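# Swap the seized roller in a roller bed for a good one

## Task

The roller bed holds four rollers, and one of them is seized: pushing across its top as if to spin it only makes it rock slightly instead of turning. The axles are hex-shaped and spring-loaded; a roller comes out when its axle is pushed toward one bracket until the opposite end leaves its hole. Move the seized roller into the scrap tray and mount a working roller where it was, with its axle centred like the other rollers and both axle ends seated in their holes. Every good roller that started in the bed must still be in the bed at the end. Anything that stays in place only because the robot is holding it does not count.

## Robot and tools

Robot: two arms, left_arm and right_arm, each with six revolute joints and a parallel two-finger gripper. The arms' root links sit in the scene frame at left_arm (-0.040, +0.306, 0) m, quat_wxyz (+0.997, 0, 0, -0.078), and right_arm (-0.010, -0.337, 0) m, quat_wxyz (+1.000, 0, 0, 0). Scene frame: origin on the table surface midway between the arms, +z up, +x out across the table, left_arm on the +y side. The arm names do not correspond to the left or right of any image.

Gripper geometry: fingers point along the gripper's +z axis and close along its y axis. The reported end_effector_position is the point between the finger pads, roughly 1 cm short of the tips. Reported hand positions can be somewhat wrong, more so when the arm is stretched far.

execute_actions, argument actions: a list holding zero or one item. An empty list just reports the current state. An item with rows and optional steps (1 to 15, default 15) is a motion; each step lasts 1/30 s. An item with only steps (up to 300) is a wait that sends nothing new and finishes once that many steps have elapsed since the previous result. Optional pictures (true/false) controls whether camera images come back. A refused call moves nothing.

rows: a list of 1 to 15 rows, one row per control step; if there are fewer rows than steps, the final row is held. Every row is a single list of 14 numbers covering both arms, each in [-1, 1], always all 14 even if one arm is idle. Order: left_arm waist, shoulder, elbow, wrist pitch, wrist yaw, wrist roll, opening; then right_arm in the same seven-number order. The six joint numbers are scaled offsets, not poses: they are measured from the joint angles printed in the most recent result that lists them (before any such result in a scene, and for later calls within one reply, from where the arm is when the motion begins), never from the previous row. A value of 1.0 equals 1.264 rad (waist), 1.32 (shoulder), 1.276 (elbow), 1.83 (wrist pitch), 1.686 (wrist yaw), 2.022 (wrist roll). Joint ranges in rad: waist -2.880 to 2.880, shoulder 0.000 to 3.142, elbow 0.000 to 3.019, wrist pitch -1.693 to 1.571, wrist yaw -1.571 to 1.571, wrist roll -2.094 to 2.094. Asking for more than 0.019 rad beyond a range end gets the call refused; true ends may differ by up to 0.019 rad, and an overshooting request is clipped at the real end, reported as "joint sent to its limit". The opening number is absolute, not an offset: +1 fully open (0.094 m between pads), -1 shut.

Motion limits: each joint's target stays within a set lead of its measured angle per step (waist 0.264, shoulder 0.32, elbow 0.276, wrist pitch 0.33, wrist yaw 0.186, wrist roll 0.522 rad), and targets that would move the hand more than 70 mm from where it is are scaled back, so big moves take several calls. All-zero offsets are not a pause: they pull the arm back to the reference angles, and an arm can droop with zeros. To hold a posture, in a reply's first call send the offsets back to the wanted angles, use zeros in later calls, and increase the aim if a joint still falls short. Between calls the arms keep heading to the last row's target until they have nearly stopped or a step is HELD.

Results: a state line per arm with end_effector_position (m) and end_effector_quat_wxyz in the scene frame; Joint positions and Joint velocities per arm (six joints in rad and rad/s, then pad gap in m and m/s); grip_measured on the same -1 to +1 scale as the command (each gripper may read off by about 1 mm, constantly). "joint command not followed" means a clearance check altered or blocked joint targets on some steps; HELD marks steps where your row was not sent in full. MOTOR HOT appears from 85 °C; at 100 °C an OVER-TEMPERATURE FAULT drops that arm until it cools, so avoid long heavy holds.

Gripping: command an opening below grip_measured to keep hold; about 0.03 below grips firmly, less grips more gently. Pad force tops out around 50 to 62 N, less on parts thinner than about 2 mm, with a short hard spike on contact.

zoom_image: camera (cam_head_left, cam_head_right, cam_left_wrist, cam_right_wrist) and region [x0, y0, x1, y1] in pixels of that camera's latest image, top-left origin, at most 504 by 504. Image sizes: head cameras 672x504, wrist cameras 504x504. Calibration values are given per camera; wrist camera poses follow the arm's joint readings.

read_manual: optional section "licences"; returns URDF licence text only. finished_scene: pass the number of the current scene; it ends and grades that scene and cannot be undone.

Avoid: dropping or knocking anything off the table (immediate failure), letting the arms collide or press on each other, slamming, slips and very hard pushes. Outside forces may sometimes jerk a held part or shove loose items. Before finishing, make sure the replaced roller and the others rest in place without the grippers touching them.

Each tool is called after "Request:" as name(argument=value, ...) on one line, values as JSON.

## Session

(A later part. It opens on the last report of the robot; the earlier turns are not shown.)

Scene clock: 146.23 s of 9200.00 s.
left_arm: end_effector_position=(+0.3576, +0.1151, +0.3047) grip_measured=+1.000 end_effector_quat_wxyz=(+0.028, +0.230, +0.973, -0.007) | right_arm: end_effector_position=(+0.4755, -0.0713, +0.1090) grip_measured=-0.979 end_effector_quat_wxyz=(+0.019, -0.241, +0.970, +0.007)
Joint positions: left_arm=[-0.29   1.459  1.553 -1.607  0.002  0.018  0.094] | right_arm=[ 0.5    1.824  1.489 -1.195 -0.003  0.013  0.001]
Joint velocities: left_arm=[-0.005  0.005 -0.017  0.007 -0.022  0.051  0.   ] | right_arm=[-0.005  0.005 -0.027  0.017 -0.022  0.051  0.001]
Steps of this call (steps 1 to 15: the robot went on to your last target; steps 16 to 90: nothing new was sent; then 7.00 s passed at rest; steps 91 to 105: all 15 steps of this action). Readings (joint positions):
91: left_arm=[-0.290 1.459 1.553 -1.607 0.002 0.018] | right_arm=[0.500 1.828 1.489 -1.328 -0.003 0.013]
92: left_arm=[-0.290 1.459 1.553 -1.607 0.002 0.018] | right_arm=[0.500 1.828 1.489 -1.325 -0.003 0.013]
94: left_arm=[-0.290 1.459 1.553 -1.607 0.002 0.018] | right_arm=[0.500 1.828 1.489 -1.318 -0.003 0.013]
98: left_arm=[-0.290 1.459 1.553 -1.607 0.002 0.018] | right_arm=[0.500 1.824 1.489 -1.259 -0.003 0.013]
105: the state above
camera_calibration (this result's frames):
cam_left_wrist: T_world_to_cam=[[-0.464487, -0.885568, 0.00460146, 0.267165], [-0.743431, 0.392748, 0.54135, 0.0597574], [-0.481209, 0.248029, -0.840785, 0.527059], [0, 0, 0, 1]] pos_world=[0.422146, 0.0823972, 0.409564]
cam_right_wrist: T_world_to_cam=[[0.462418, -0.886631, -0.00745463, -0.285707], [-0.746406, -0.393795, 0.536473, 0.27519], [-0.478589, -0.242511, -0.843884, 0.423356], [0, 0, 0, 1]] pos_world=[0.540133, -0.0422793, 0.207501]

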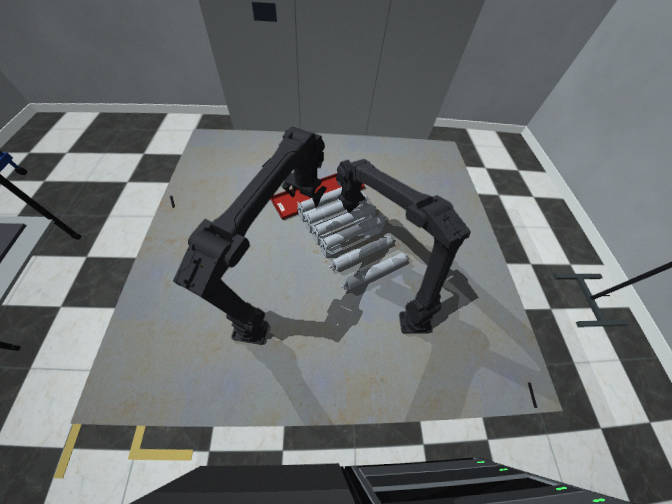

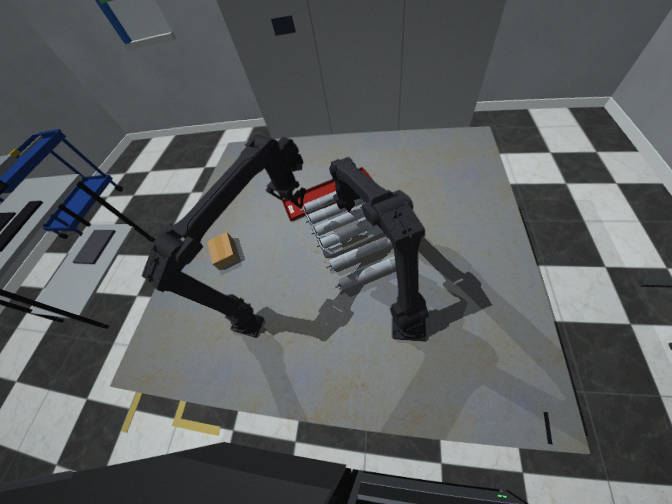

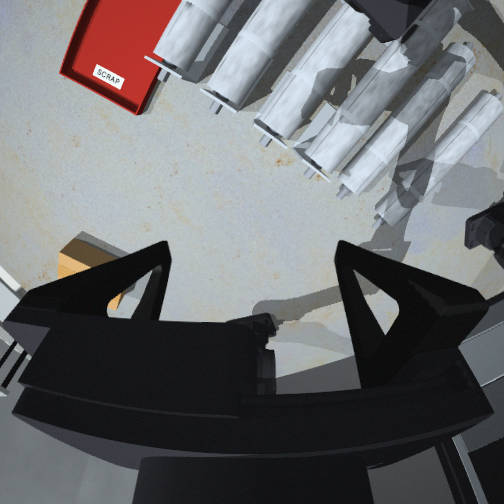

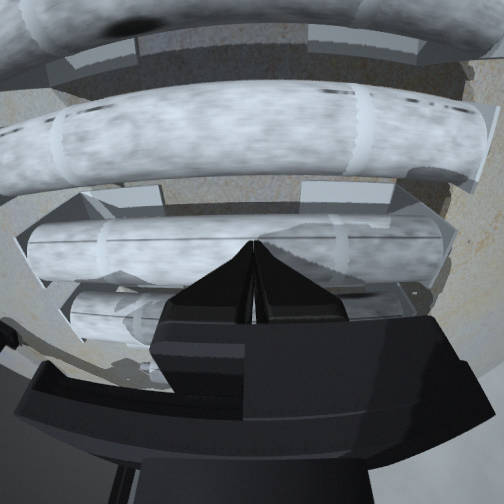

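Request:
execute_actions(actions=[{"rows":[[0,0,0.03,0,0,0,1,0,0,0.05,-0.01,0,0,-1],[0,0,0.03,0,0,0,1,0,0.01,0.08,-0.02,0,0,-1],[0,0,0.03,0,0,0,1,0,0.03,0.11,-0.04,0,0,-1],[0,0,0.03,0,0,0,1,0,0.05,0.14,-0.055,0,0,-1],[0,0,0.03,0,0,0,1,0,0.07,0.17,-0.07,0,0,-1],[0,0,0.03,0,0,0,1,0,0.09,0.2,-0.09,0,0,-1],[0,0,0.03,0,0,0,1,0,0.105,0.22,-0.105,0,0,-1],[0,0,0.03,0,0,0,1,0,0.12,0.24,-0.12,0,0,-1],[0,0,0.03,0,0,0,1,0,0.135,0.255,-0.135,0,0,-1],[0,0,0.03,0,0,0,1,0,0.145,0.255,-0.145,0,0,-1]]}], pictures=false)

Request:
execute_actions(actions=[{"steps":10}], pictures=false)

Scene clock: 164.07 s of 9200.00 s.
left_arm: end_effector_position=(+0.3576, +0.1151, +0.3047) grip_measured=+1.000 end_effector_quat_wxyz=(+0.028, +0.230, +0.973, -0.007) | right_arm: end_effector_position=(+0.5090, -0.0530, +0.1260) grip_measured=-0.979 end_effector_quat_wxyz=(-0.039, -0.241, +0.970, -0.009)
Joint positions: left_arm=[-0.29   1.459  1.553 -1.607  0.002  0.018  0.094] | right_arm=[ 0.5    1.988  1.782 -1.445 -0.003  0.013  0.001]
Joint velocities: left_arm=[-0.015 -0.005  0.007 -0.012  0.022 -0.022  0.   ] | right_arm=[-0.005  0.181  0.007 -0.081  0.081 -0.007  0.   ]
Steps of this call (steps 1 to 15: the robot went on to your last target; steps 16 to 90: nothing new was sent; then 14.33 s passed at rest; steps 91 to 105: all 15 steps of this action). Readings (joint positions):
91: left_arm=[-0.290 1.459 1.553 -1.607 0.002 0.018] | right_arm=[0.500 1.824 1.490 -1.196 -0.003 0.013]
92: left_arm=[-0.290 1.459 1.553 -1.607 0.002 0.018] | right_arm=[0.500 1.824 1.495 -1.204 -0.003 0.013]
94: left_arm=[-0.290 1.459 1.553 -1.607 0.002 0.018] | right_arm=[0.500 1.836 1.531 -1.246 -0.003 0.013]
98: left_arm=[-0.290 1.459 1.553 -1.607 0.002 0.018] | right_arm=[0.500 1.909 1.696 -1.351 -0.003 0.013]
105: the state above

Scene clock: 164.40 s of 9200.00 s.
left_arm: end_effector_position=(+0.3576, +0.1151, +0.3047) grip_measured=+1.000 end_effector_quat_wxyz=(+0.028, +0.230, +0.973, -0.007) | right_arm: end_effector_position=(+0.5079, -0.0536, +0.1183) grip_measured=-0.979 end_effector_quat_wxyz=(-0.048, -0.241, +0.969, -0.011)
Joint positions: left_arm=[-0.29   1.459  1.553 -1.607  0.002  0.018  0.094] | right_arm=[ 0.5    2.002  1.782 -1.45  -0.003  0.013  0.001]
Joint velocities: left_arm=[ 0.005 -0.005 -0.007  0.007  0.051  0.022  0.   ] | right_arm=[-0.015 -0.005 -0.012 -0.002  0.051 -0.051  0.   ]
Steps of this call (steps 1 to 10: the robot went on to your last target). Readings (joint positions):
1: left_arm=[-0.290 1.459 1.553 -1.607 0.002 0.018] | right_arm=[0.500 1.994 1.782 -1.447 -0.003 0.013]
2: left_arm=[-0.290 1.459 1.553 -1.607 0.002 0.018] | right_arm=[0.500 1.997 1.782 -1.449 -0.003 0.013]
4: left_arm=[-0.290 1.459 1.553 -1.607 0.002 0.018] | right_arm=[0.500 2.001 1.782 -1.449 -0.003 0.013]
8: left_arm=[-0.290 1.459 1.553 -1.607 0.002 0.018] | right_arm=[0.500 2.002 1.782 -1.450 -0.003 0.013]
10: the state above

Lower 1 cm via q2 (+0.018, plus deadband).

Request:
execute_actions(actions=[{"rows":[[0,0,0.03,0,0,0,1,0,0.026,0.01,0,0,0,-1]]}], pictures=false)

Request:
execute_actions(actions=[{"rows":[[0,0,0.03,0,0,0,1,0,0.012,0,0.01,0,0,-1],[0,0,0.03,0,0,0,1,0,0.012,0,0.02,0,0,-1],[0,0,0.03,0,0,0,1,0,0.012,0,0.03,0,0,-1],[0,0,0.03,0,0,0,1,0,0.012,0,0.04,0,0,-1],[0,0,0.03,0,0,0,1,0,0.012,0,0.05,0,0,-1],[0,0,0.03,0,0,0,1,0,0.012,0,0.06,0,0,-1],[0,0,0.03,0,0,0,1,0,0.012,0,0.07,0,0,-1],[0,0,0.03,0,0,0,1,0,0.012,0,0.08,0,0,-1],[0,0,0.03,0,0,0,1,0,0.012,0,0.09,0,0,-1]]}])

Request:
zoom_image(camera="cam_left_wrist", region=[130, 30, 345, 200])

Scene clock: 175.03 s of 9200.00 s.
left_arm: end_effector_position=(+0.3576, +0.1151, +0.3047) grip_measured=+1.000 end_effector_quat_wxyz=(+0.028, +0.230, +0.973, -0.007) | right_arm: end_effector_position=(+0.5079, -0.0536, +0.1157) grip_measured=-0.979 end_effector_quat_wxyz=(-0.050, -0.241, +0.969, -0.012)
Joint positions: left_arm=[-0.29   1.459  1.553 -1.607  0.002  0.018  0.094] | right_arm=[ 0.5    2.006  1.782 -1.45  -0.003  0.013  0.001]
Joint velocities: left_arm=[ 0.005 -0.005 -0.007 -0.002 -0.037  0.007  0.   ] | right_arm=[-0.015  0.005 -0.002 -0.012 -0.095 -0.007 -0.   ]
Steps of this call (steps 1 to 30: the robot went on to your last target; steps 31 to 90: nothing new was sent; then 7.13 s passed at rest; steps 91 to 105: all 15 steps of this action). Readings (joint positions):
91: left_arm=[-0.290 1.459 1.553 -1.607 0.002 0.018] | right_arm=[0.500 2.002 1.782 -1.450 -0.003 0.013]
92: left_arm=[-0.290 1.459 1.553 -1.607 0.002 0.018] | right_arm=[0.500 2.002 1.782 -1.450 -0.003 0.013]
94: left_arm=[-0.290 1.459 1.553 -1.607 0.002 0.018] | right_arm=[0.500 2.003 1.782 -1.450 -0.003 0.013]
98: left_arm=[-0.290 1.459 1.553 -1.607 0.002 0.018] | right_arm=[0.500 2.005 1.782 -1.450 -0.003 0.013]
105: the state above

Scene clock: 175.53 s of 9200.00 s.
left_arm: end_effector_position=(+0.3576, +0.1151, +0.3047) grip_measured=+1.000 end_effector_quat_wxyz=(+0.028, +0.230, +0.973, -0.007) | right_arm: end_effector_position=(+0.5405, -0.0358, +0.1146) grip_measured=-0.979 end_effector_quat_wxyz=(+0.023, -0.241, +0.970, +0.007)
Joint positions: left_arm=[-0.29   1.459  1.553 -1.607  0.002  0.018  0.094] | right_arm=[ 0.5    2.006  1.782 -1.298 -0.003  0.013  0.001]
Joint velocities: left_arm=[ 0.005 -0.024  0.022  0.002 -0.022 -0.051  0.   ] | right_arm=[-0.005 -0.005 -0.002 -0.002  0.037 -0.007 -0.002]
Steps of this call (steps 1 to 15: all 15 steps of this action). Readings (joint positions):
1: left_arm=[-0.290 1.459 1.553 -1.607 0.002 0.018] | right_arm=[0.500 2.006 1.782 -1.449 -0.003 0.013]
2: left_arm=[-0.290 1.459 1.553 -1.607 0.002 0.018] | right_arm=[0.500 2.006 1.782 -1.443 -0.003 0.013]
4: left_arm=[-0.290 1.459 1.553 -1.607 0.002 0.018] | right_arm=[0.500 2.006 1.782 -1.419 -0.003 0.013]
8: left_arm=[-0.290 1.459 1.553 -1.607 0.002 0.018] | right_arm=[0.500 2.006 1.782 -1.350 -0.003 0.013]
15: the state above
camera_calibration (this result's frames):
cam_left_wrist: T_world_to_cam=[[-0.464487, -0.885568, 0.00460146, 0.267165], [-0.743431, 0.392748, 0.54135, 0.0597574], [-0.481209, 0.248029, -0.840785, 0.527059], [0, 0, 0, 1]] pos_world=[0.422146, 0.0823972, 0.409564]
cam_right_wrist: T_world_to_cam=[[0.462466, -0.886605, -0.00759373, -0.284249], [-0.749799, -0.395648, 0.530343, 0.337205], [-0.473209, -0.239572, -0.847749, 0.465478], [0, 0, 0, 1]] pos_world=[0.60456, -0.00708654, 0.213615]

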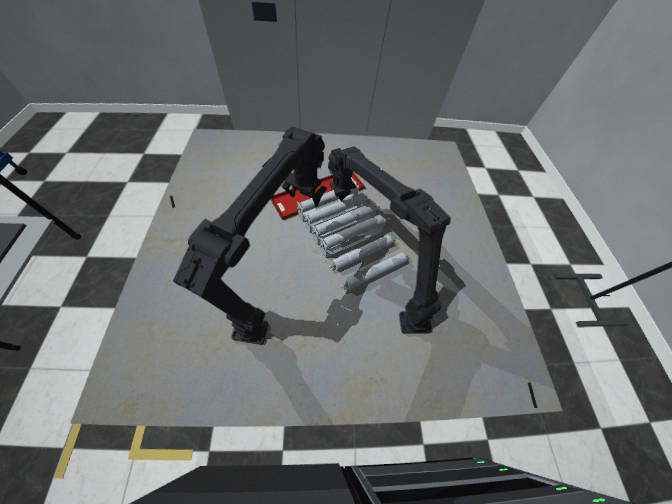

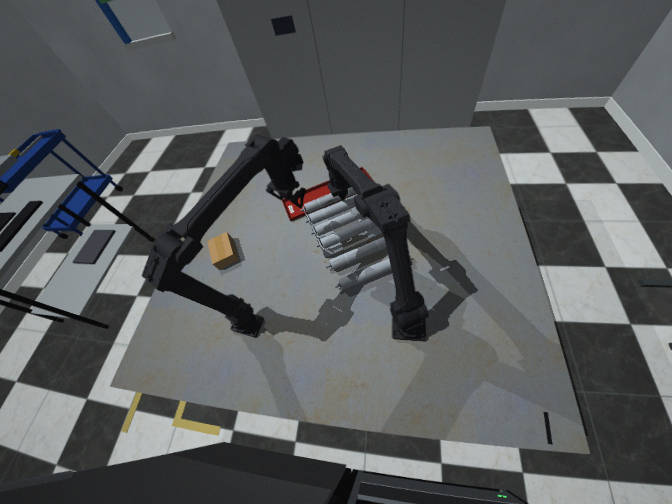

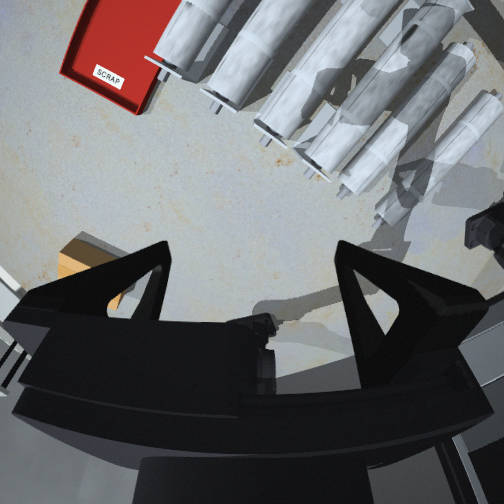

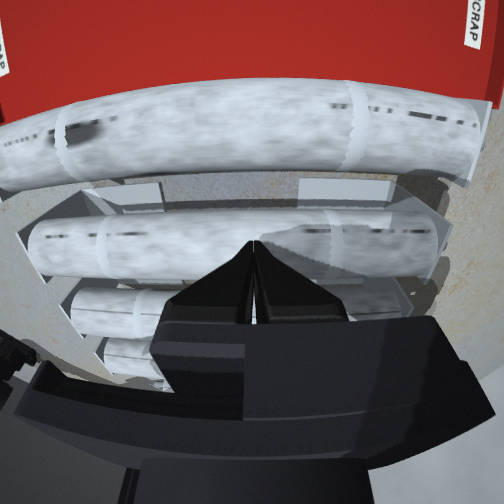

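Region (130, 30, 345, 200) of cam_left_wrist's 504x504 image, scaled by 2.344, with more detail than that image has; it fills the top 399 rows of this view, and the rest is white.

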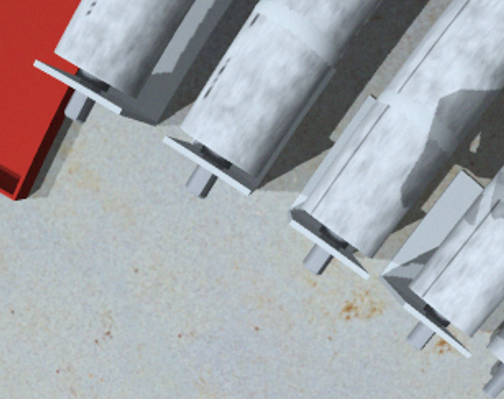

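Request:
execute_actions(actions=[{"rows":[[0,0,0.03,0,0,0,1,0,0.033,0,0.012,0,0,-1]]}], pictures=false)

Request:
execute_actions(actions=[{"rows":[[0,0,0.03,0,0,0,1,0,0.02,-0.01,-0.01,0,0,-1],[0,0,0.03,0,0,0,1,0,0.02,-0.01,-0.02,0,0,-1],[0,0,0.03,0,0,0,1,0,0.02,-0.01,-0.03,0,0,-1],[0,0,0.03,0,0,0,1,0,0.02,-0.01,-0.04,0,0,-1],[0,0,0.03,0,0,0,1,0,0.02,-0.01,-0.05,0,0,-1],[0,0,0.03,0,0,0,1,0,0.02,-0.01,-0.06,0,0,-1],[0,0,0.03,0,0,0,1,0,0.02,-0.01,-0.07,0,0,-1],[0,0,0.03,0,0,0,1,0,0.02,-0.01,-0.08,0,0,-1],[0,0,0.03,0,0,0,1,0,0.02,-0.01,-0.09,0,0,-1]]}])

Request:
zoom_image(camera="cam_left_wrist", region=[130, 30, 345, 200])

Scene clock: 188.03 s of 9200.00 s.
left_arm: end_effector_position=(+0.3576, +0.1151, +0.3047) grip_measured=+1.000 end_effector_quat_wxyz=(+0.028, +0.230, +0.973, -0.007) | right_arm: end_effector_position=(+0.5432, -0.0343, +0.1085) grip_measured=-0.979 end_effector_quat_wxyz=(+0.024, -0.241, +0.970, +0.008)
Joint positions: left_arm=[-0.29   1.459  1.553 -1.607  0.002  0.018  0.094] | right_arm=[ 0.5    2.017  1.782 -1.285 -0.003  0.013  0.001]
Joint velocities: left_arm=[-0.005 -0.015 -0.017  0.002 -0.037  0.051  0.   ] | right_arm=[-0.015 -0.005  0.017 -0.002 -0.022 -0.007 -0.   ]
Steps of this call (steps 1 to 15: the robot went on to your last target; steps 16 to 90: nothing new was sent; then 9.00 s passed at rest; steps 91 to 105: all 15 steps of this action). Readings (joint positions):
91: left_arm=[-0.290 1.459 1.553 -1.607 0.002 0.018] | right_arm=[0.500 2.007 1.782 -1.296 -0.003 0.013]
92: left_arm=[-0.290 1.459 1.553 -1.607 0.002 0.018] | right_arm=[0.500 2.008 1.782 -1.293 -0.003 0.013]
94: left_arm=[-0.290 1.459 1.553 -1.607 0.002 0.018] | right_arm=[0.500 2.012 1.782 -1.290 -0.003 0.013]
98: left_arm=[-0.290 1.459 1.553 -1.607 0.002 0.018] | right_arm=[0.500 2.017 1.782 -1.286 -0.003 0.013]
105: the state above

Scene clock: 188.53 s of 9200.00 s.
left_arm: end_effector_position=(+0.3576, +0.1151, +0.3047) grip_measured=+1.000 end_effector_quat_wxyz=(+0.028, +0.230, +0.973, -0.007) | right_arm: end_effector_position=(+0.5095, -0.0528, +0.1079) grip_measured=-0.979 end_effector_quat_wxyz=(-0.051, -0.241, +0.969, -0.012)
Joint positions: left_arm=[-0.29   1.459  1.553 -1.607  0.002  0.018  0.094] | right_arm=[ 0.5    2.018  1.779 -1.438 -0.003  0.013  0.001]
Joint velocities: left_arm=[-0.015 -0.005  0.017 -0.012 -0.066 -0.037  0.   ] | right_arm=[-0.015 -0.005 -0.022 -0.027 -0.007 -0.007 -0.001]
Steps of this call (steps 1 to 15: all 15 steps of this action). Readings (joint positions):
1: left_arm=[-0.290 1.459 1.553 -1.607 0.002 0.018] | right_arm=[0.500 2.017 1.782 -1.285 -0.003 0.013]
2: left_arm=[-0.290 1.459 1.553 -1.607 0.002 0.018] | right_arm=[0.500 2.017 1.782 -1.289 -0.003 0.013]
4: left_arm=[-0.290 1.459 1.553 -1.607 0.002 0.018] | right_arm=[0.500 2.017 1.782 -1.307 -0.003 0.013]
8: left_arm=[-0.290 1.459 1.553 -1.607 0.002 0.018] | right_arm=[0.500 2.015 1.782 -1.380 -0.003 0.013]
15: the state above
camera_calibration (this result's frames):
cam_left_wrist: T_world_to_cam=[[-0.464487, -0.885568, 0.00460146, 0.267165], [-0.743431, 0.392748, 0.54135, 0.0597574], [-0.481209, 0.248029, -0.840785, 0.527059], [0, 0, 0, 1]] pos_world=[0.422146, 0.0823972, 0.409564]
cam_right_wrist: T_world_to_cam=[[0.461644, -0.887054, -0.00456948, -0.28491], [-0.669754, -0.351924, 0.653896, 0.258939], [-0.581649, -0.298806, -0.756571, 0.483325], [0, 0, 0, 1]] pos_world=[0.586078, -0.0171825, 0.195049]

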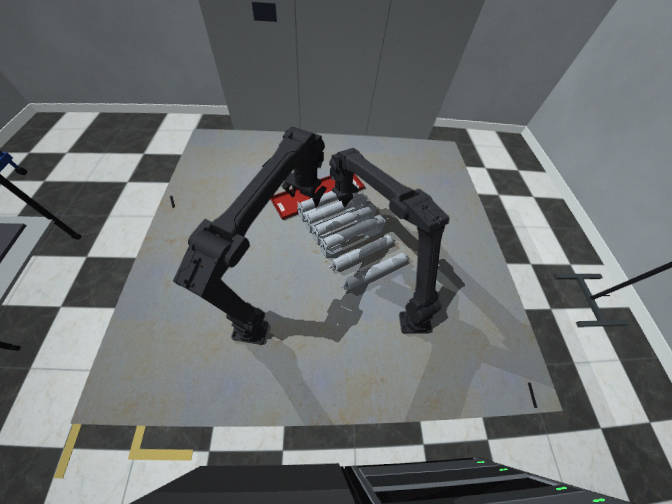

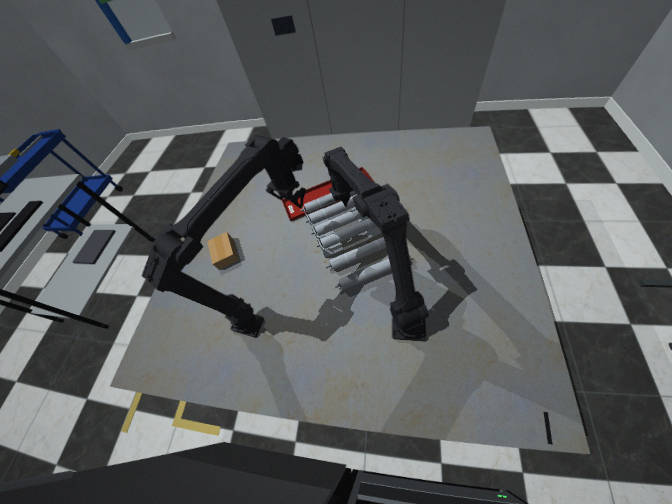

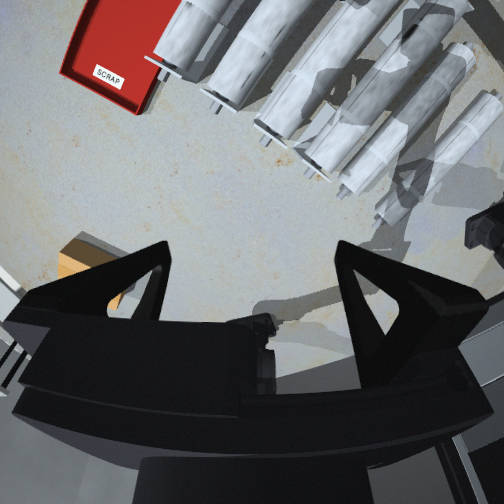

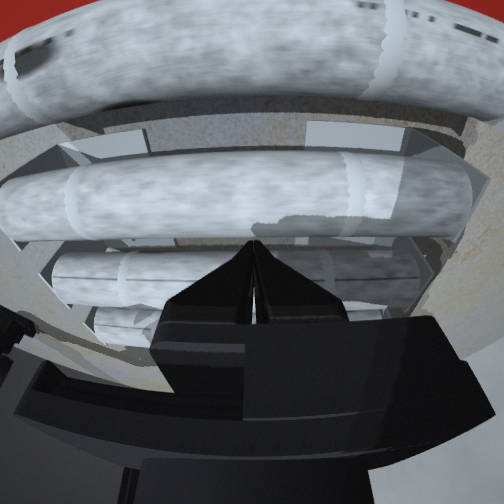

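Region (130, 30, 345, 200) of cam_left_wrist's 504x504 image, scaled by 2.344, with more detail than that image has; it fills the top 399 rows of this view, and the rest is white.

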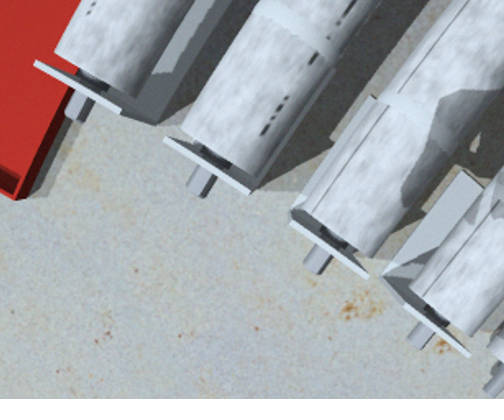

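Request:
execute_actions(actions=[{"rows":[[0.06,0,0,0.05,0.03,0.03,0.8,0,0,0.08,-0.03,0,0,-1],[0.12,0.01,-0.03,0.1,0.07,0.06,0.6,0,0,0.12,-0.05,0,0.03,-1],[0.18,0.02,-0.06,0.16,0.11,0.09,0.4,0,0.01,0.16,-0.07,0,0.08,-1],[0.23,0.03,-0.1,0.22,0.15,0.12,0.2,0,0.02,0.2,-0.09,0,0.14,-1],[0.28,0.04,-0.14,0.28,0.2,0.15,0,0,0.04,0.23,-0.1,0,0.2,-0.8],[0.32,0.05,-0.18,0.34,0.25,0.18,-0.25,0,0.06,0.26,-0.105,0,0.27,-0.5],[0.35,0.07,-0.22,0.4,0.3,0.22,-0.25,0,0.08,0.29,-0.105,0,0.34,-0.2],[0.375,0.085,-0.26,0.46,0.34,0.25,-0.25,0,0.1,0.32,-0.105,0,0.41,0.1],[0.39,0.1,-0.3,0.52,0.38,0.28,-0.25,0,0.115,0.345,-0.105,0,0.48,0.36],[0.4,0.115,-0.34,0.58,0.42,0.31,-0.25,0,0.13,0.37,-0.105,0,0.55,0.36],[0.41,0.13,-0.38,0.63,0.46,0.34,-0.25,0,0.145,0.39,-0.105,0,0.62,0.36],[0.416,0.14,-0.41,0.68,0.49,0.37,-0.25,0,0.155,0.41,-0.105,0,0.68,0.36],[0.416,0.15,-0.44,0.71,0.52,0.39,-0.25,0,0.165,0.42,-0.105,0,0.73,0.36],[0.416,0.16,-0.46,0.73,0.535,0.41,-0.25,0,0.172,0.425,-0.105,0,0.76,0.36],[0.416,0.165,-0.47,0.742,0.546,0.42,-0.25,0,0.178,0.425,-0.105,0,0.778,0.36]]}], pictures=false)

Request:
execute_actions(actions=[{"steps":30}])

Scene clock: 258.37 s of 9200.00 s.
left_arm: end_effector_position=(+0.4498, +0.2126, +0.1737) grip_measured=-0.249 end_effector_quat_wxyz=(+0.192, +0.227, +0.917, -0.264) | right_arm: end_effector_position=(+0.5936, -0.0068, +0.2047) grip_measured=+0.358 end_effector_quat_wxyz=(+0.024, +0.290, +0.956, +0.027)
Joint positions: left_arm=[ 0.168  1.522  1.169 -0.937  0.613  0.408  0.035] | right_arm=[ 0.5    2.167  2.283 -1.614 -0.003  1.09   0.064]
Joint velocities: left_arm=[ 0.562  0.425 -1.126  1.409  0.945  1.136  0.   ] | right_arm=[ 0.005  0.337  0.168 -0.002 -0.051  2.747  0.   ]
Steps of this call (steps 1 to 15: the robot went on to your last target; steps 16 to 90: nothing new was sent; then 66.33 s passed at rest; steps 91 to 105: all 15 steps of this action). Readings (joint positions):
91: left_arm=[-0.284 1.459 1.552 -1.593 0.027 0.025] | right_arm=[0.500 2.018 1.784 -1.448 -0.003 0.013]
92: left_arm=[-0.268 1.458 1.545 -1.549 0.079 0.044] | right_arm=[0.500 2.020 1.798 -1.471 -0.003 0.021]
94: left_arm=[-0.210 1.457 1.519 -1.440 0.167 0.082] | right_arm=[0.500 2.032 1.860 -1.534 -0.003 0.085]
98: left_arm=[-0.046 1.460 1.416 -1.235 0.345 0.176] | right_arm=[0.500 2.076 2.065 -1.608 -0.003 0.404]
105: the state above

Scene clock: 259.37 s of 9200.00 s.
left_arm: end_effector_position=(+0.4756, +0.2114, +0.0904) grip_measured=-0.249 end_effector_quat_wxyz=(+0.415, +0.437, +0.751, -0.268) | right_arm: end_effector_position=(+0.5964, -0.0052, +0.1509) grip_measured=+0.358 end_effector_quat_wxyz=(-0.004, +0.510, +0.860, -0.004)
Joint positions: left_arm=[ 0.239  1.678  0.934 -0.261  0.92   0.851  0.035] | right_arm=[ 0.5    2.249  2.285 -1.619 -0.003  1.571  0.064]
Joint velocities: left_arm=[-0.005 -0.005  0.007 -0.002  0.007  0.051 -0.   ] | right_arm=[ 0.005 -0.015  0.007 -0.002 -0.007  0.022 -0.   ]
Steps of this call (steps 1 to 30: the robot went on to your last target). Readings (joint positions):
1: left_arm=[0.186 1.539 1.128 -0.883 0.664 0.451] | right_arm=[0.500 2.178 2.285 -1.614 -0.003 1.184]
2: left_arm=[0.202 1.558 1.085 -0.815 0.731 0.501] | right_arm=[0.500 2.188 2.285 -1.616 -0.003 1.262]
4: left_arm=[0.227 1.608 0.999 -0.617 0.880 0.619] | right_arm=[0.500 2.211 2.285 -1.618 -0.003 1.374]
8: left_arm=[0.239 1.705 0.934 -0.324 0.913 0.757] | right_arm=[0.500 2.245 2.285 -1.619 -0.003 1.491]
30: the state above
camera_calibration (this result's frames):
cam_left_wrist: T_world_to_cam=[[-0.886399, -0.462158, 0.0265858, 0.517384], [-0.434357, 0.810468, -0.393033, 0.0747698], [0.160096, -0.359932, -0.91914, 0.210401], [0, 0, 0, 1]] pos_world=[0.457401, 0.254245, 0.20902]
cam_right_wrist: T_world_to_cam=[[-0.880573, -0.473844, 0.00796831, 0.518107], [-0.384426, 0.724033, 0.572707, 0.153532], [-0.277143, 0.501247, -0.819722, 0.412737], [0, 0, 0, 1]] pos_world=[0.62964, -0.0725436, 0.246272]

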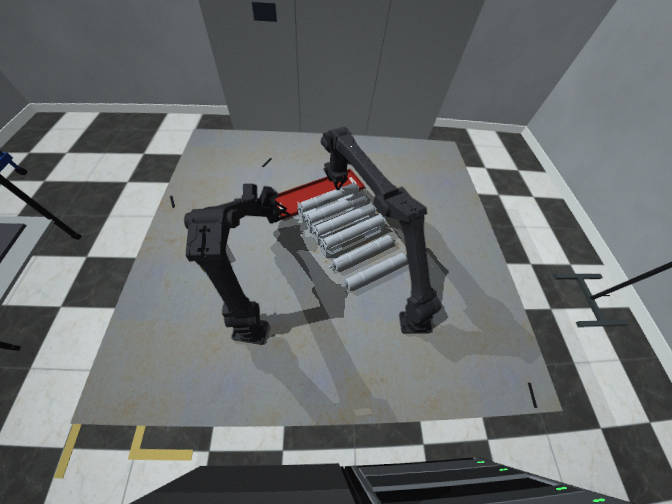

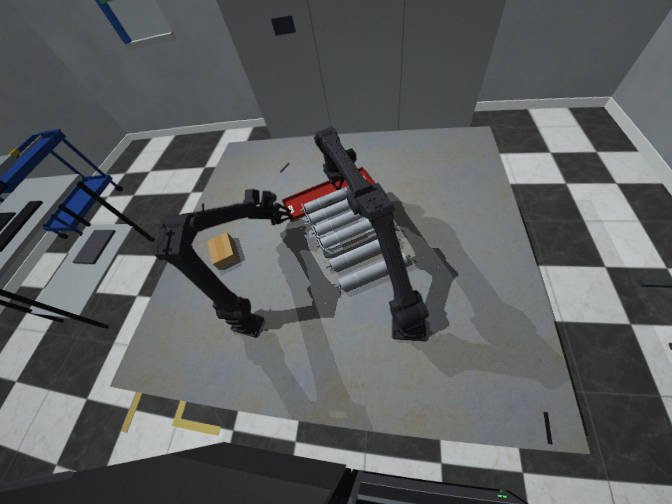

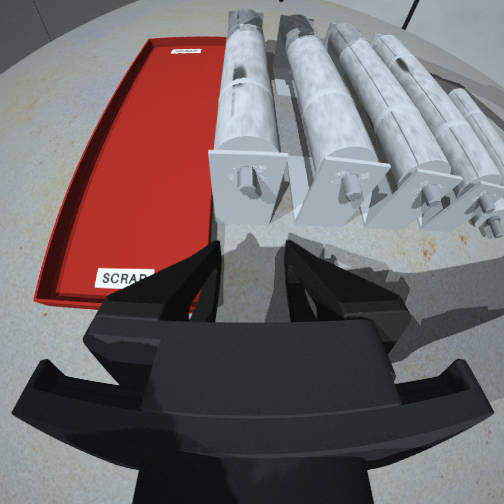

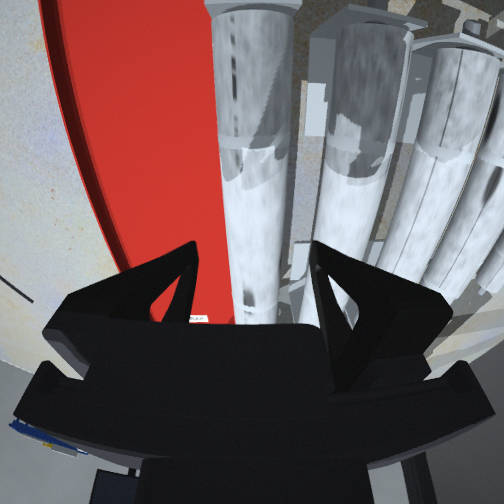

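Request:
zoom_image(camera="cam_left_wrist", region=[190, 130, 330, 270])

Region (190, 130, 330, 270) of cam_left_wrist's 504x504 image, scaled by 3.600, with more detail than that image has.

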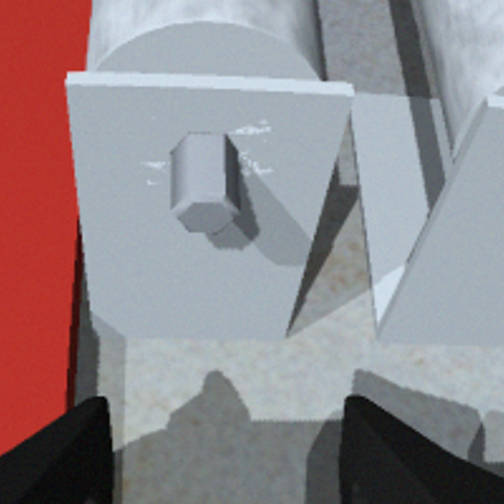

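Request:
execute_actions(actions=[{"rows":[[-0.01,0.01,0.03,0.015,0,-0.01,-0.25,0,0,-0.015,0.015,0,0,0.36],[-0.018,0.015,0.035,0.025,-0.005,-0.015,-0.25,0,0,-0.03,0.025,0,0,0.36],[-0.025,0.02,0.038,0.035,-0.01,-0.02,-0.25,0,0,-0.045,0.037,0,0,0.36],[-0.032,0.027,0.038,0.045,-0.012,-0.025,-0.25,0,0,-0.06,0.049,0,0,0.36],[-0.038,0.033,0.038,0.055,-0.015,-0.03,-0.25,0,0,-0.075,0.06,0,0,0.36],[-0.044,0.04,0.038,0.065,-0.018,-0.035,-0.25,0,0,-0.09,0.072,0,0,0.36],[-0.05,0.045,0.038,0.075,-0.021,-0.04,-0.25,0,0,-0.1,0.08,0,0,0.36],[-0.055,0.052,0.038,0.086,-0.024,-0.045,-0.25,0,0,-0.11,0.088,0,0,0.36]]}])

Scene clock: 286.47 s of 9200.00 s.
left_arm: end_effector_position=(+0.4987, +0.1787, +0.0870) grip_measured=-0.249 end_effector_quat_wxyz=(+0.435, +0.454, +0.735, -0.254) | right_arm: end_effector_position=(+0.5976, -0.0046, +0.1025) grip_measured=+0.358 end_effector_quat_wxyz=(+0.000, +0.511, +0.860, +0.003)
Joint positions: left_arm=[ 0.167  1.725  0.957 -0.119  0.884  0.783  0.035] | right_arm=[ 0.5    2.244  2.149 -1.471 -0.003  1.572  0.064]
Joint velocities: left_arm=[-0.015  0.015 -0.022 -0.002 -0.007 -0.007  0.   ] | right_arm=[ 0.005 -0.024  0.002  0.051 -0.022  0.007  0.   ]
Steps of this call (steps 1 to 15: the robot went on to your last target; steps 16 to 90: nothing new was sent; then 23.60 s passed at rest; steps 91 to 105: all 15 steps of this action). Readings (joint positions):
91: left_arm=[0.239 1.678 0.934 -0.258 0.920 0.851] | right_arm=[0.500 2.249 2.285 -1.616 -0.003 1.572]
92: left_arm=[0.238 1.678 0.934 -0.251 0.918 0.848] | right_arm=[0.500 2.248 2.280 -1.608 -0.003 1.572]
94: left_arm=[0.231 1.679 0.938 -0.224 0.907 0.839] | right_arm=[0.500 2.244 2.258 -1.575 -0.003 1.572]
98: left_arm=[0.197 1.695 0.953 -0.151 0.888 0.810] | right_arm=[0.500 2.241 2.188 -1.500 -0.003 1.572]
105: the state above
camera_calibration (this result's frames):
cam_left_wrist: T_world_to_cam=[[-0.893823, -0.447045, -0.0350869, 0.529204], [-0.394121, 0.820504, -0.414056, 0.0900454], [0.213891, -0.356265, -0.909575, 0.16354], [0, 0, 0, 1]] pos_world=[0.473524, 0.220959, 0.204604]
cam_right_wrist: T_world_to_cam=[[-0.880928, -0.473168, -0.0088139, 0.521758], [-0.392312, 0.719723, 0.572792, 0.185919], [-0.264684, 0.508047, -0.819653, 0.36565], [0, 0, 0, 1]] pos_world=[0.629351, -0.0726977, 0.197812]

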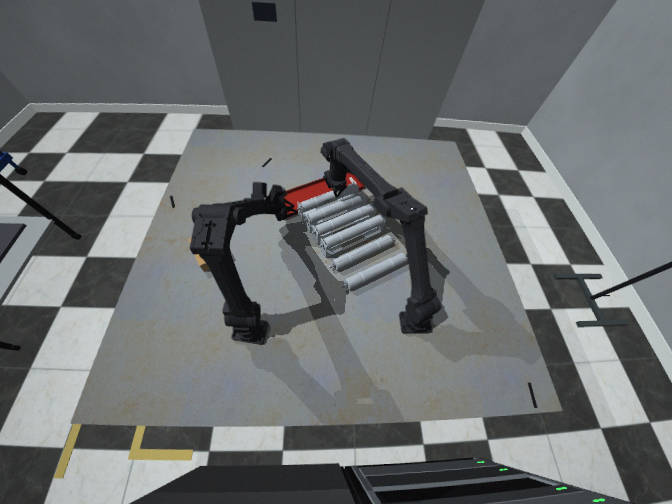

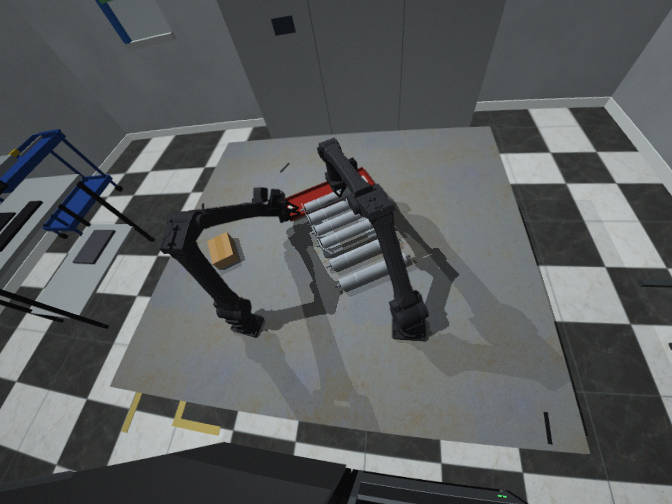

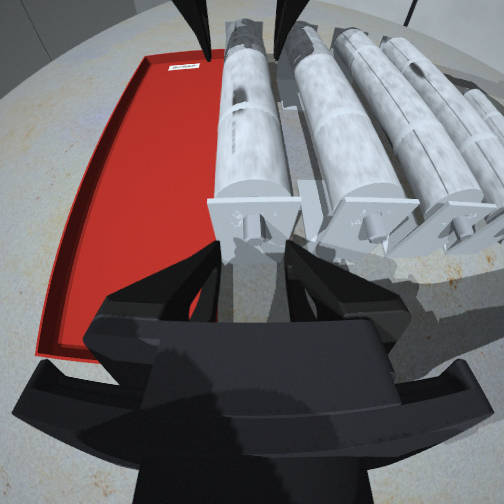

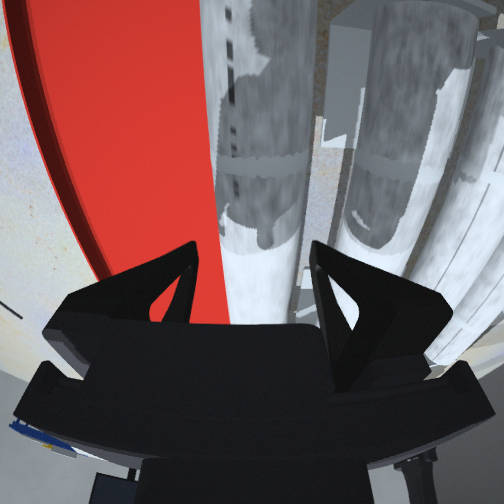

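Request:
zoom_image(camera="cam_left_wrist", region=[190, 170, 330, 310])

Region (190, 170, 330, 310) of cam_left_wrist's 504x504 image, scaled by 3.600, with more detail than that image has.

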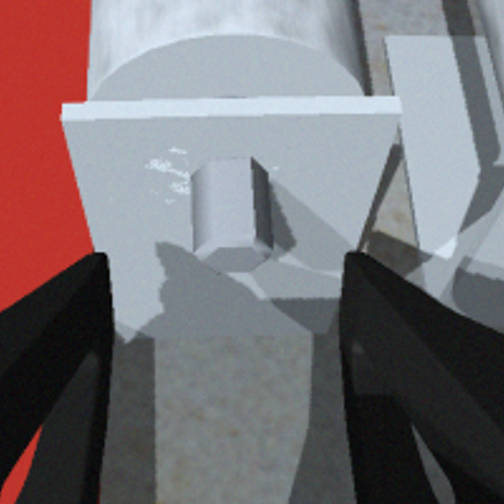

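Request:
execute_actions(actions=[{"rows":[[-0.005,0.02,0.01,0.01,0,-0.01,-0.25,0,0.01,-0.015,0.01,0,0,0.36],[-0.01,0.025,0.01,0.02,0,-0.02,-0.25,0,0.01,-0.025,0.018,0,0,0.36],[-0.014,0.03,0.01,0.03,0,-0.03,-0.25,0,0.01,-0.035,0.025,0,0,0.36],[-0.018,0.034,0.01,0.038,0,-0.04,-0.25,0,0.01,-0.045,0.032,0,0,0.36],[-0.022,0.036,0.01,0.046,0,-0.043,-0.25,0,0.01,-0.056,0.039,0,0,0.36]]}])

Request:
zoom_image(camera="cam_left_wrist", region=[190, 170, 330, 310])

Scene clock: 312.93 s of 9200.00 s.
left_arm: end_effector_position=(+0.5044, +0.1661, +0.0840) grip_measured=-0.249 end_effector_quat_wxyz=(+0.441, +0.444, +0.734, -0.263) | right_arm: end_effector_position=(+0.5938, -0.0067, +0.0774) grip_measured=+0.358 end_effector_quat_wxyz=(-0.001, +0.511, +0.860, +0.000)
Joint positions: left_arm=[ 0.144  1.747  0.957 -0.048  0.883  0.715  0.035] | right_arm=[ 0.5    2.244  2.084 -1.412 -0.003  1.572  0.064]
Joint velocities: left_arm=[-0.005 -0.015 -0.027 -0.002 -0.022 -0.037  0.   ] | right_arm=[-0.005 -0.015 -0.002  0.002  0.037  0.007 -0.   ]
Steps of this call (steps 1 to 15: the robot went on to your last target; steps 16 to 90: nothing new was sent; then 22.97 s passed at rest; steps 91 to 105: all 15 steps of this action). Readings (joint positions):
91: left_arm=[0.167 1.726 0.957 -0.117 0.883 0.776] | right_arm=[0.500 2.244 2.149 -1.469 -0.003 1.572]
92: left_arm=[0.167 1.726 0.957 -0.112 0.883 0.773] | right_arm=[0.500 2.244 2.146 -1.464 -0.003 1.572]
94: left_arm=[0.164 1.729 0.957 -0.088 0.883 0.757] | right_arm=[0.500 2.244 2.132 -1.444 -0.003 1.572]
98: left_arm=[0.151 1.741 0.957 -0.053 0.883 0.730] | right_arm=[0.500 2.244 2.091 -1.416 -0.003 1.572]
105: the state above
camera_calibration (this result's frames):
cam_left_wrist: T_world_to_cam=[[-0.889635, -0.456266, -0.0192512, 0.526656], [-0.403451, 0.805007, -0.434962, 0.110408], [0.213956, -0.37919, -0.900243, 0.158101], [0, 0, 0, 1]] pos_world=[0.479249, 0.211367, 0.200492]
cam_right_wrist: T_world_to_cam=[[-0.880958, -0.473185, -0.00309201, 0.51672], [-0.389435, 0.721294, 0.572779, 0.198591], [-0.2688, 0.505798, -0.819704, 0.347576], [0, 0, 0, 1]] pos_world=[0.625975, -0.0745416, 0.172759]

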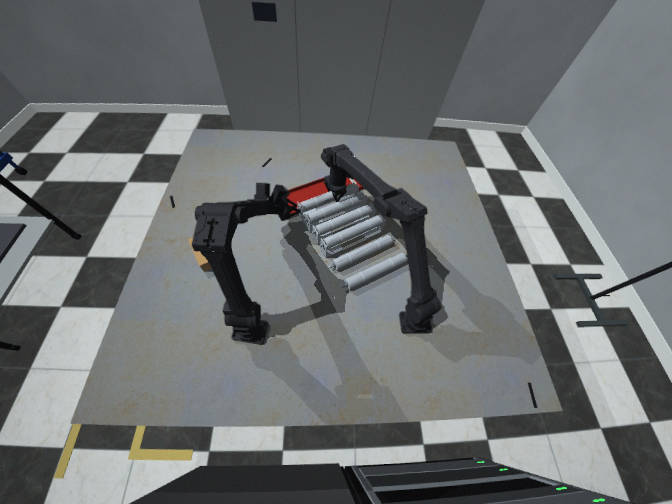

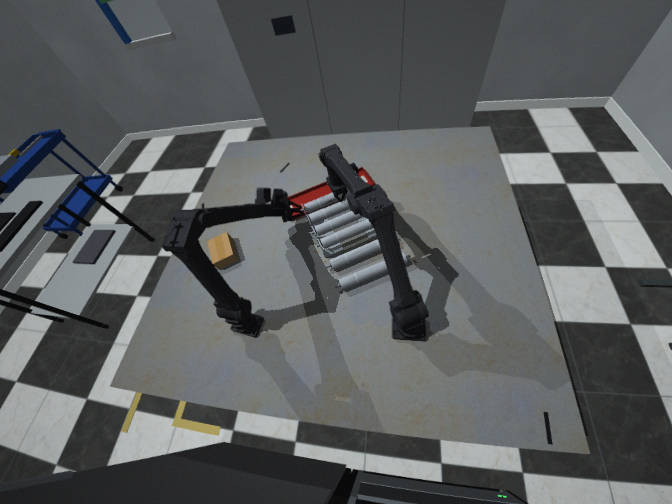

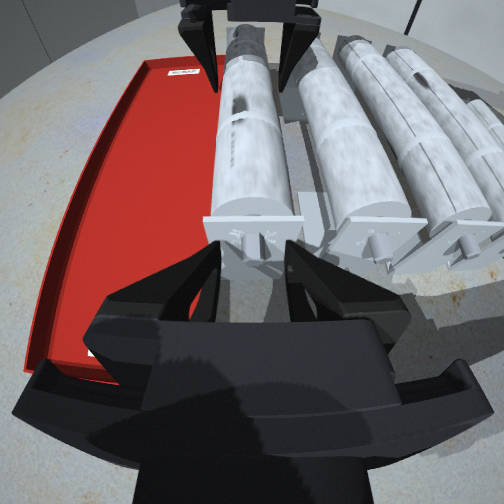

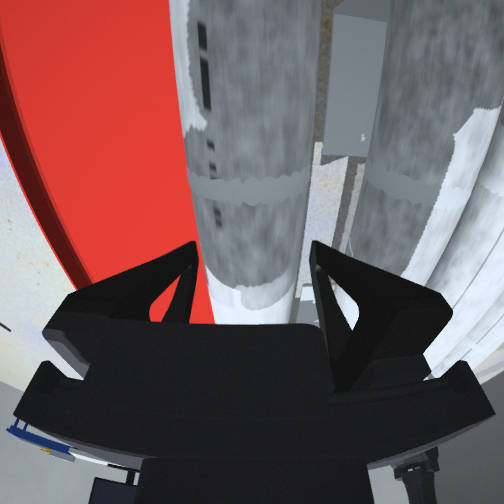

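Region (190, 170, 330, 310) of cam_left_wrist's 504x504 image, scaled by 3.600, with more detail than that image has.

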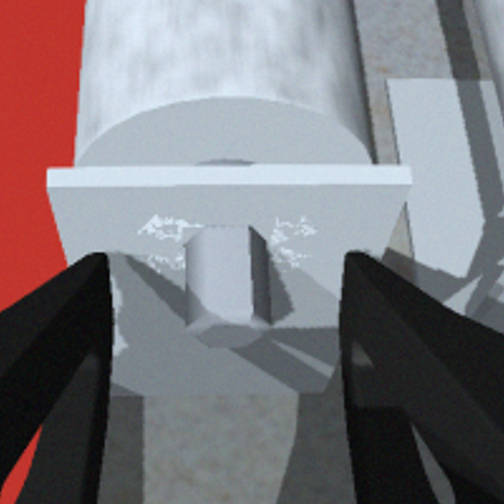

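Request:
execute_actions(actions=[{"rows":[[0,0.022,0.01,0,0,0,-0.25,0,0.01,0.01,0,0,0,0.3],[0,0.022,0.01,0,0,0,-0.35,0,0.01,0.01,0,0,0,0.25],[0,0.022,0.01,0,0,0,-0.45,0,0.01,0.01,0,0,0,0.2],[0,0.022,0.01,0,0,0,-0.55,0,0.01,0.01,0,0,0,0.2],[0,0.022,0.01,0,0,0,-0.62,0,0.01,0.01,0,0,0,0.2],[0,0.022,0.01,0,0,0,-0.68,0,0.01,0.01,0,0,0,0.2],[0,0.022,0.01,0,0,0,-0.72,0,0.01,0.01,0,0,0,0.2],[0,0.022,0.01,0,0,0,-0.76,0,0.01,0.01,0,0,0,0.2],[0,0.022,0.01,0,0,0,-0.8,0,0.01,0.01,0,0,0,0.2]]}], pictures=false)

Scene clock: 324.57 s of 9200.00 s.
left_arm: end_effector_position=(+0.5044, +0.1660, +0.0841) grip_measured=-0.785 end_effector_quat_wxyz=(+0.441, +0.442, +0.735, -0.264) | right_arm: end_effector_position=(+0.5938, -0.0067, +0.0774) grip_measured=+0.202 end_effector_quat_wxyz=(-0.001, +0.511, +0.860, +0.000)
Joint positions: left_arm=[ 0.144  1.747  0.957 -0.048  0.884  0.712  0.01 ] | right_arm=[ 0.5    2.244  2.084 -1.412 -0.003  1.572  0.056]
Joint velocities: left_arm=[-0.005 -0.005 -0.007 -0.007 -0.007  0.007  0.001] | right_arm=[-0.015 -0.015 -0.002 -0.007 -0.007  0.066 -0.   ]
Steps of this call (steps 1 to 15: the robot went on to your last target; steps 16 to 90: nothing new was sent; then 8.13 s passed at rest; steps 91 to 105: all 15 steps of this action). Readings (joint positions):
91: left_arm=[0.144 1.747 0.957 -0.048 0.883 0.712] | right_arm=[0.500 2.244 2.084 -1.412 -0.003 1.572]
92: left_arm=[0.144 1.747 0.957 -0.048 0.883 0.712] | right_arm=[0.500 2.244 2.084 -1.412 -0.003 1.572]
94: left_arm=[0.144 1.747 0.957 -0.048 0.883 0.712] | right_arm=[0.500 2.244 2.084 -1.412 -0.003 1.572]
98: left_arm=[0.144 1.747 0.957 -0.048 0.884 0.712] | right_arm=[0.500 2.244 2.084 -1.412 -0.003 1.572]
105: the state above

Request:
execute_actions(actions=[{"rows":[[0,0,0.01,0,0,0,-0.5,0,0.01,0.01,0,0,0,0.2],[0,0,0.01,0,0,0,-0.5,0,0.01,0.01,0,0,0,0.2],[0,0,0.01,0,0,0,-0.5,0,0.01,0.01,0,0,0,0.2],[0,0.033,0.01,0,0,0,-0.5,0,0.01,0.01,0,0,0,0.2]]}])

Request:
zoom_image(camera="cam_left_wrist", region=[190, 170, 330, 310])

Scene clock: 329.93 s of 9200.00 s.
left_arm: end_effector_position=(+0.5035, +0.1661, +0.0743) grip_measured=-0.502 end_effector_quat_wxyz=(+0.434, +0.440, +0.739, -0.268) | right_arm: end_effector_position=(+0.5938, -0.0067, +0.0774) grip_measured=+0.202 end_effector_quat_wxyz=(-0.001, +0.511, +0.860, +0.000)
Joint positions: left_arm=[ 0.144  1.766  0.957 -0.048  0.884  0.712  0.023] | right_arm=[ 0.5    2.244  2.084 -1.412 -0.003  1.572  0.056]
Joint velocities: left_arm=[-0.005 -0.005 -0.002 -0.017  0.022 -0.051  0.   ] | right_arm=[-0.005 -0.005 -0.007 -0.002  0.007  0.022 -0.   ]
Steps of this call (steps 1 to 15: the robot went on to your last target; steps 16 to 90: nothing new was sent; then 1.87 s passed at rest; steps 91 to 105: all 15 steps of this action). Readings (joint positions):
91: left_arm=[0.144 1.747 0.957 -0.048 0.884 0.712] | right_arm=[0.500 2.244 2.084 -1.412 -0.003 1.572]
92: left_arm=[0.144 1.747 0.957 -0.048 0.884 0.712] | right_arm=[0.500 2.244 2.084 -1.412 -0.003 1.572]
94: left_arm=[0.144 1.748 0.957 -0.048 0.884 0.712] | right_arm=[0.500 2.244 2.084 -1.412 -0.003 1.572]
98: left_arm=[0.144 1.757 0.957 -0.048 0.884 0.712] | right_arm=[0.500 2.244 2.084 -1.412 -0.003 1.572]
105: the state above
camera_calibration (this result's frames):
cam_left_wrist: T_world_to_cam=[[-0.889122, -0.45767, 0.000414848, 0.524131], [-0.413885, 0.803673, -0.427562, 0.110752], [0.195349, -0.380327, -0.903986, 0.159382], [0, 0, 0, 1]] pos_world=[0.48072, 0.211488, 0.191215]
cam_right_wrist: T_world_to_cam=[[-0.880958, -0.473185, -0.00309201, 0.51672], [-0.389435, 0.721294, 0.572779, 0.198591], [-0.2688, 0.505798, -0.819704, 0.347576], [0, 0, 0, 1]] pos_world=[0.625975, -0.0745416, 0.172759]

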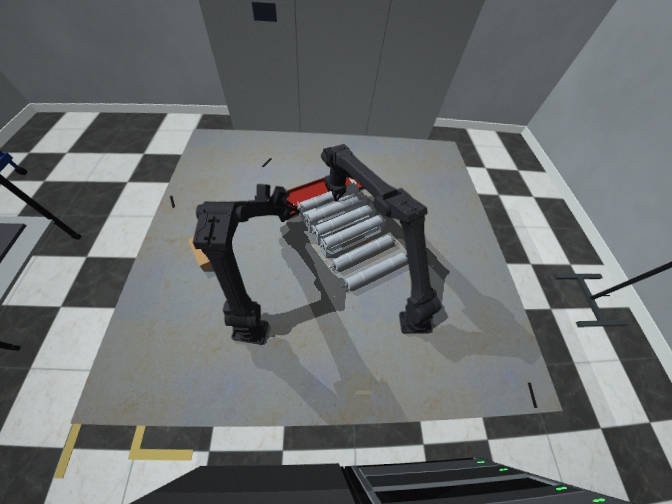

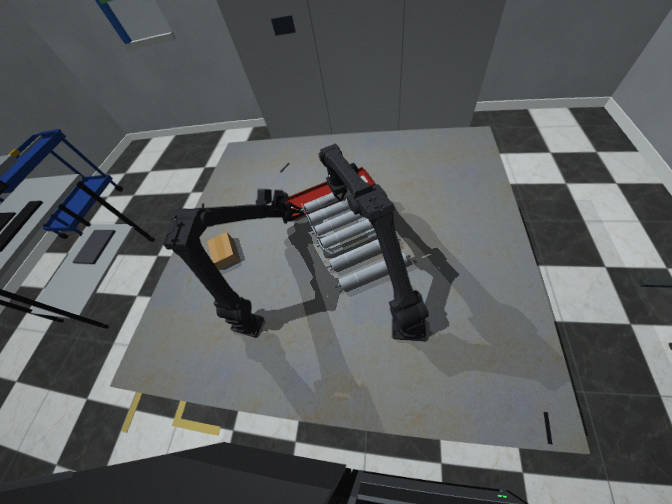

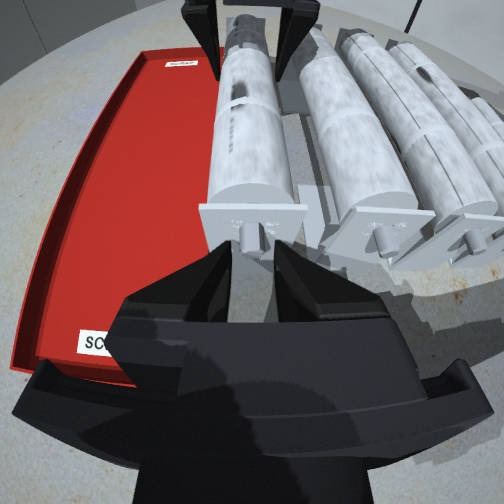

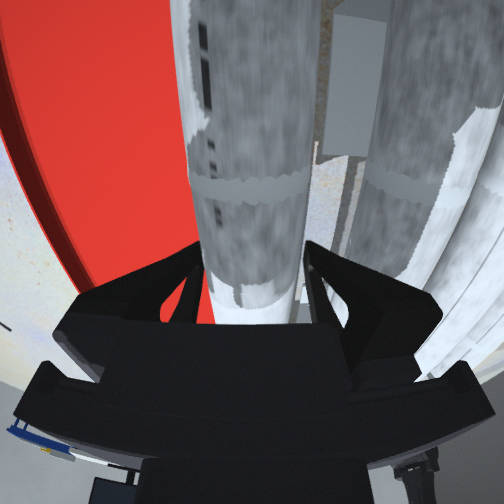

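Region (190, 170, 330, 310) of cam_left_wrist's 504x504 image, scaled by 3.600, with more detail than that image has.

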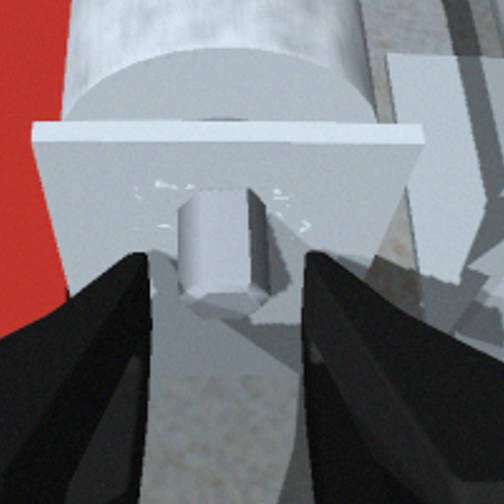

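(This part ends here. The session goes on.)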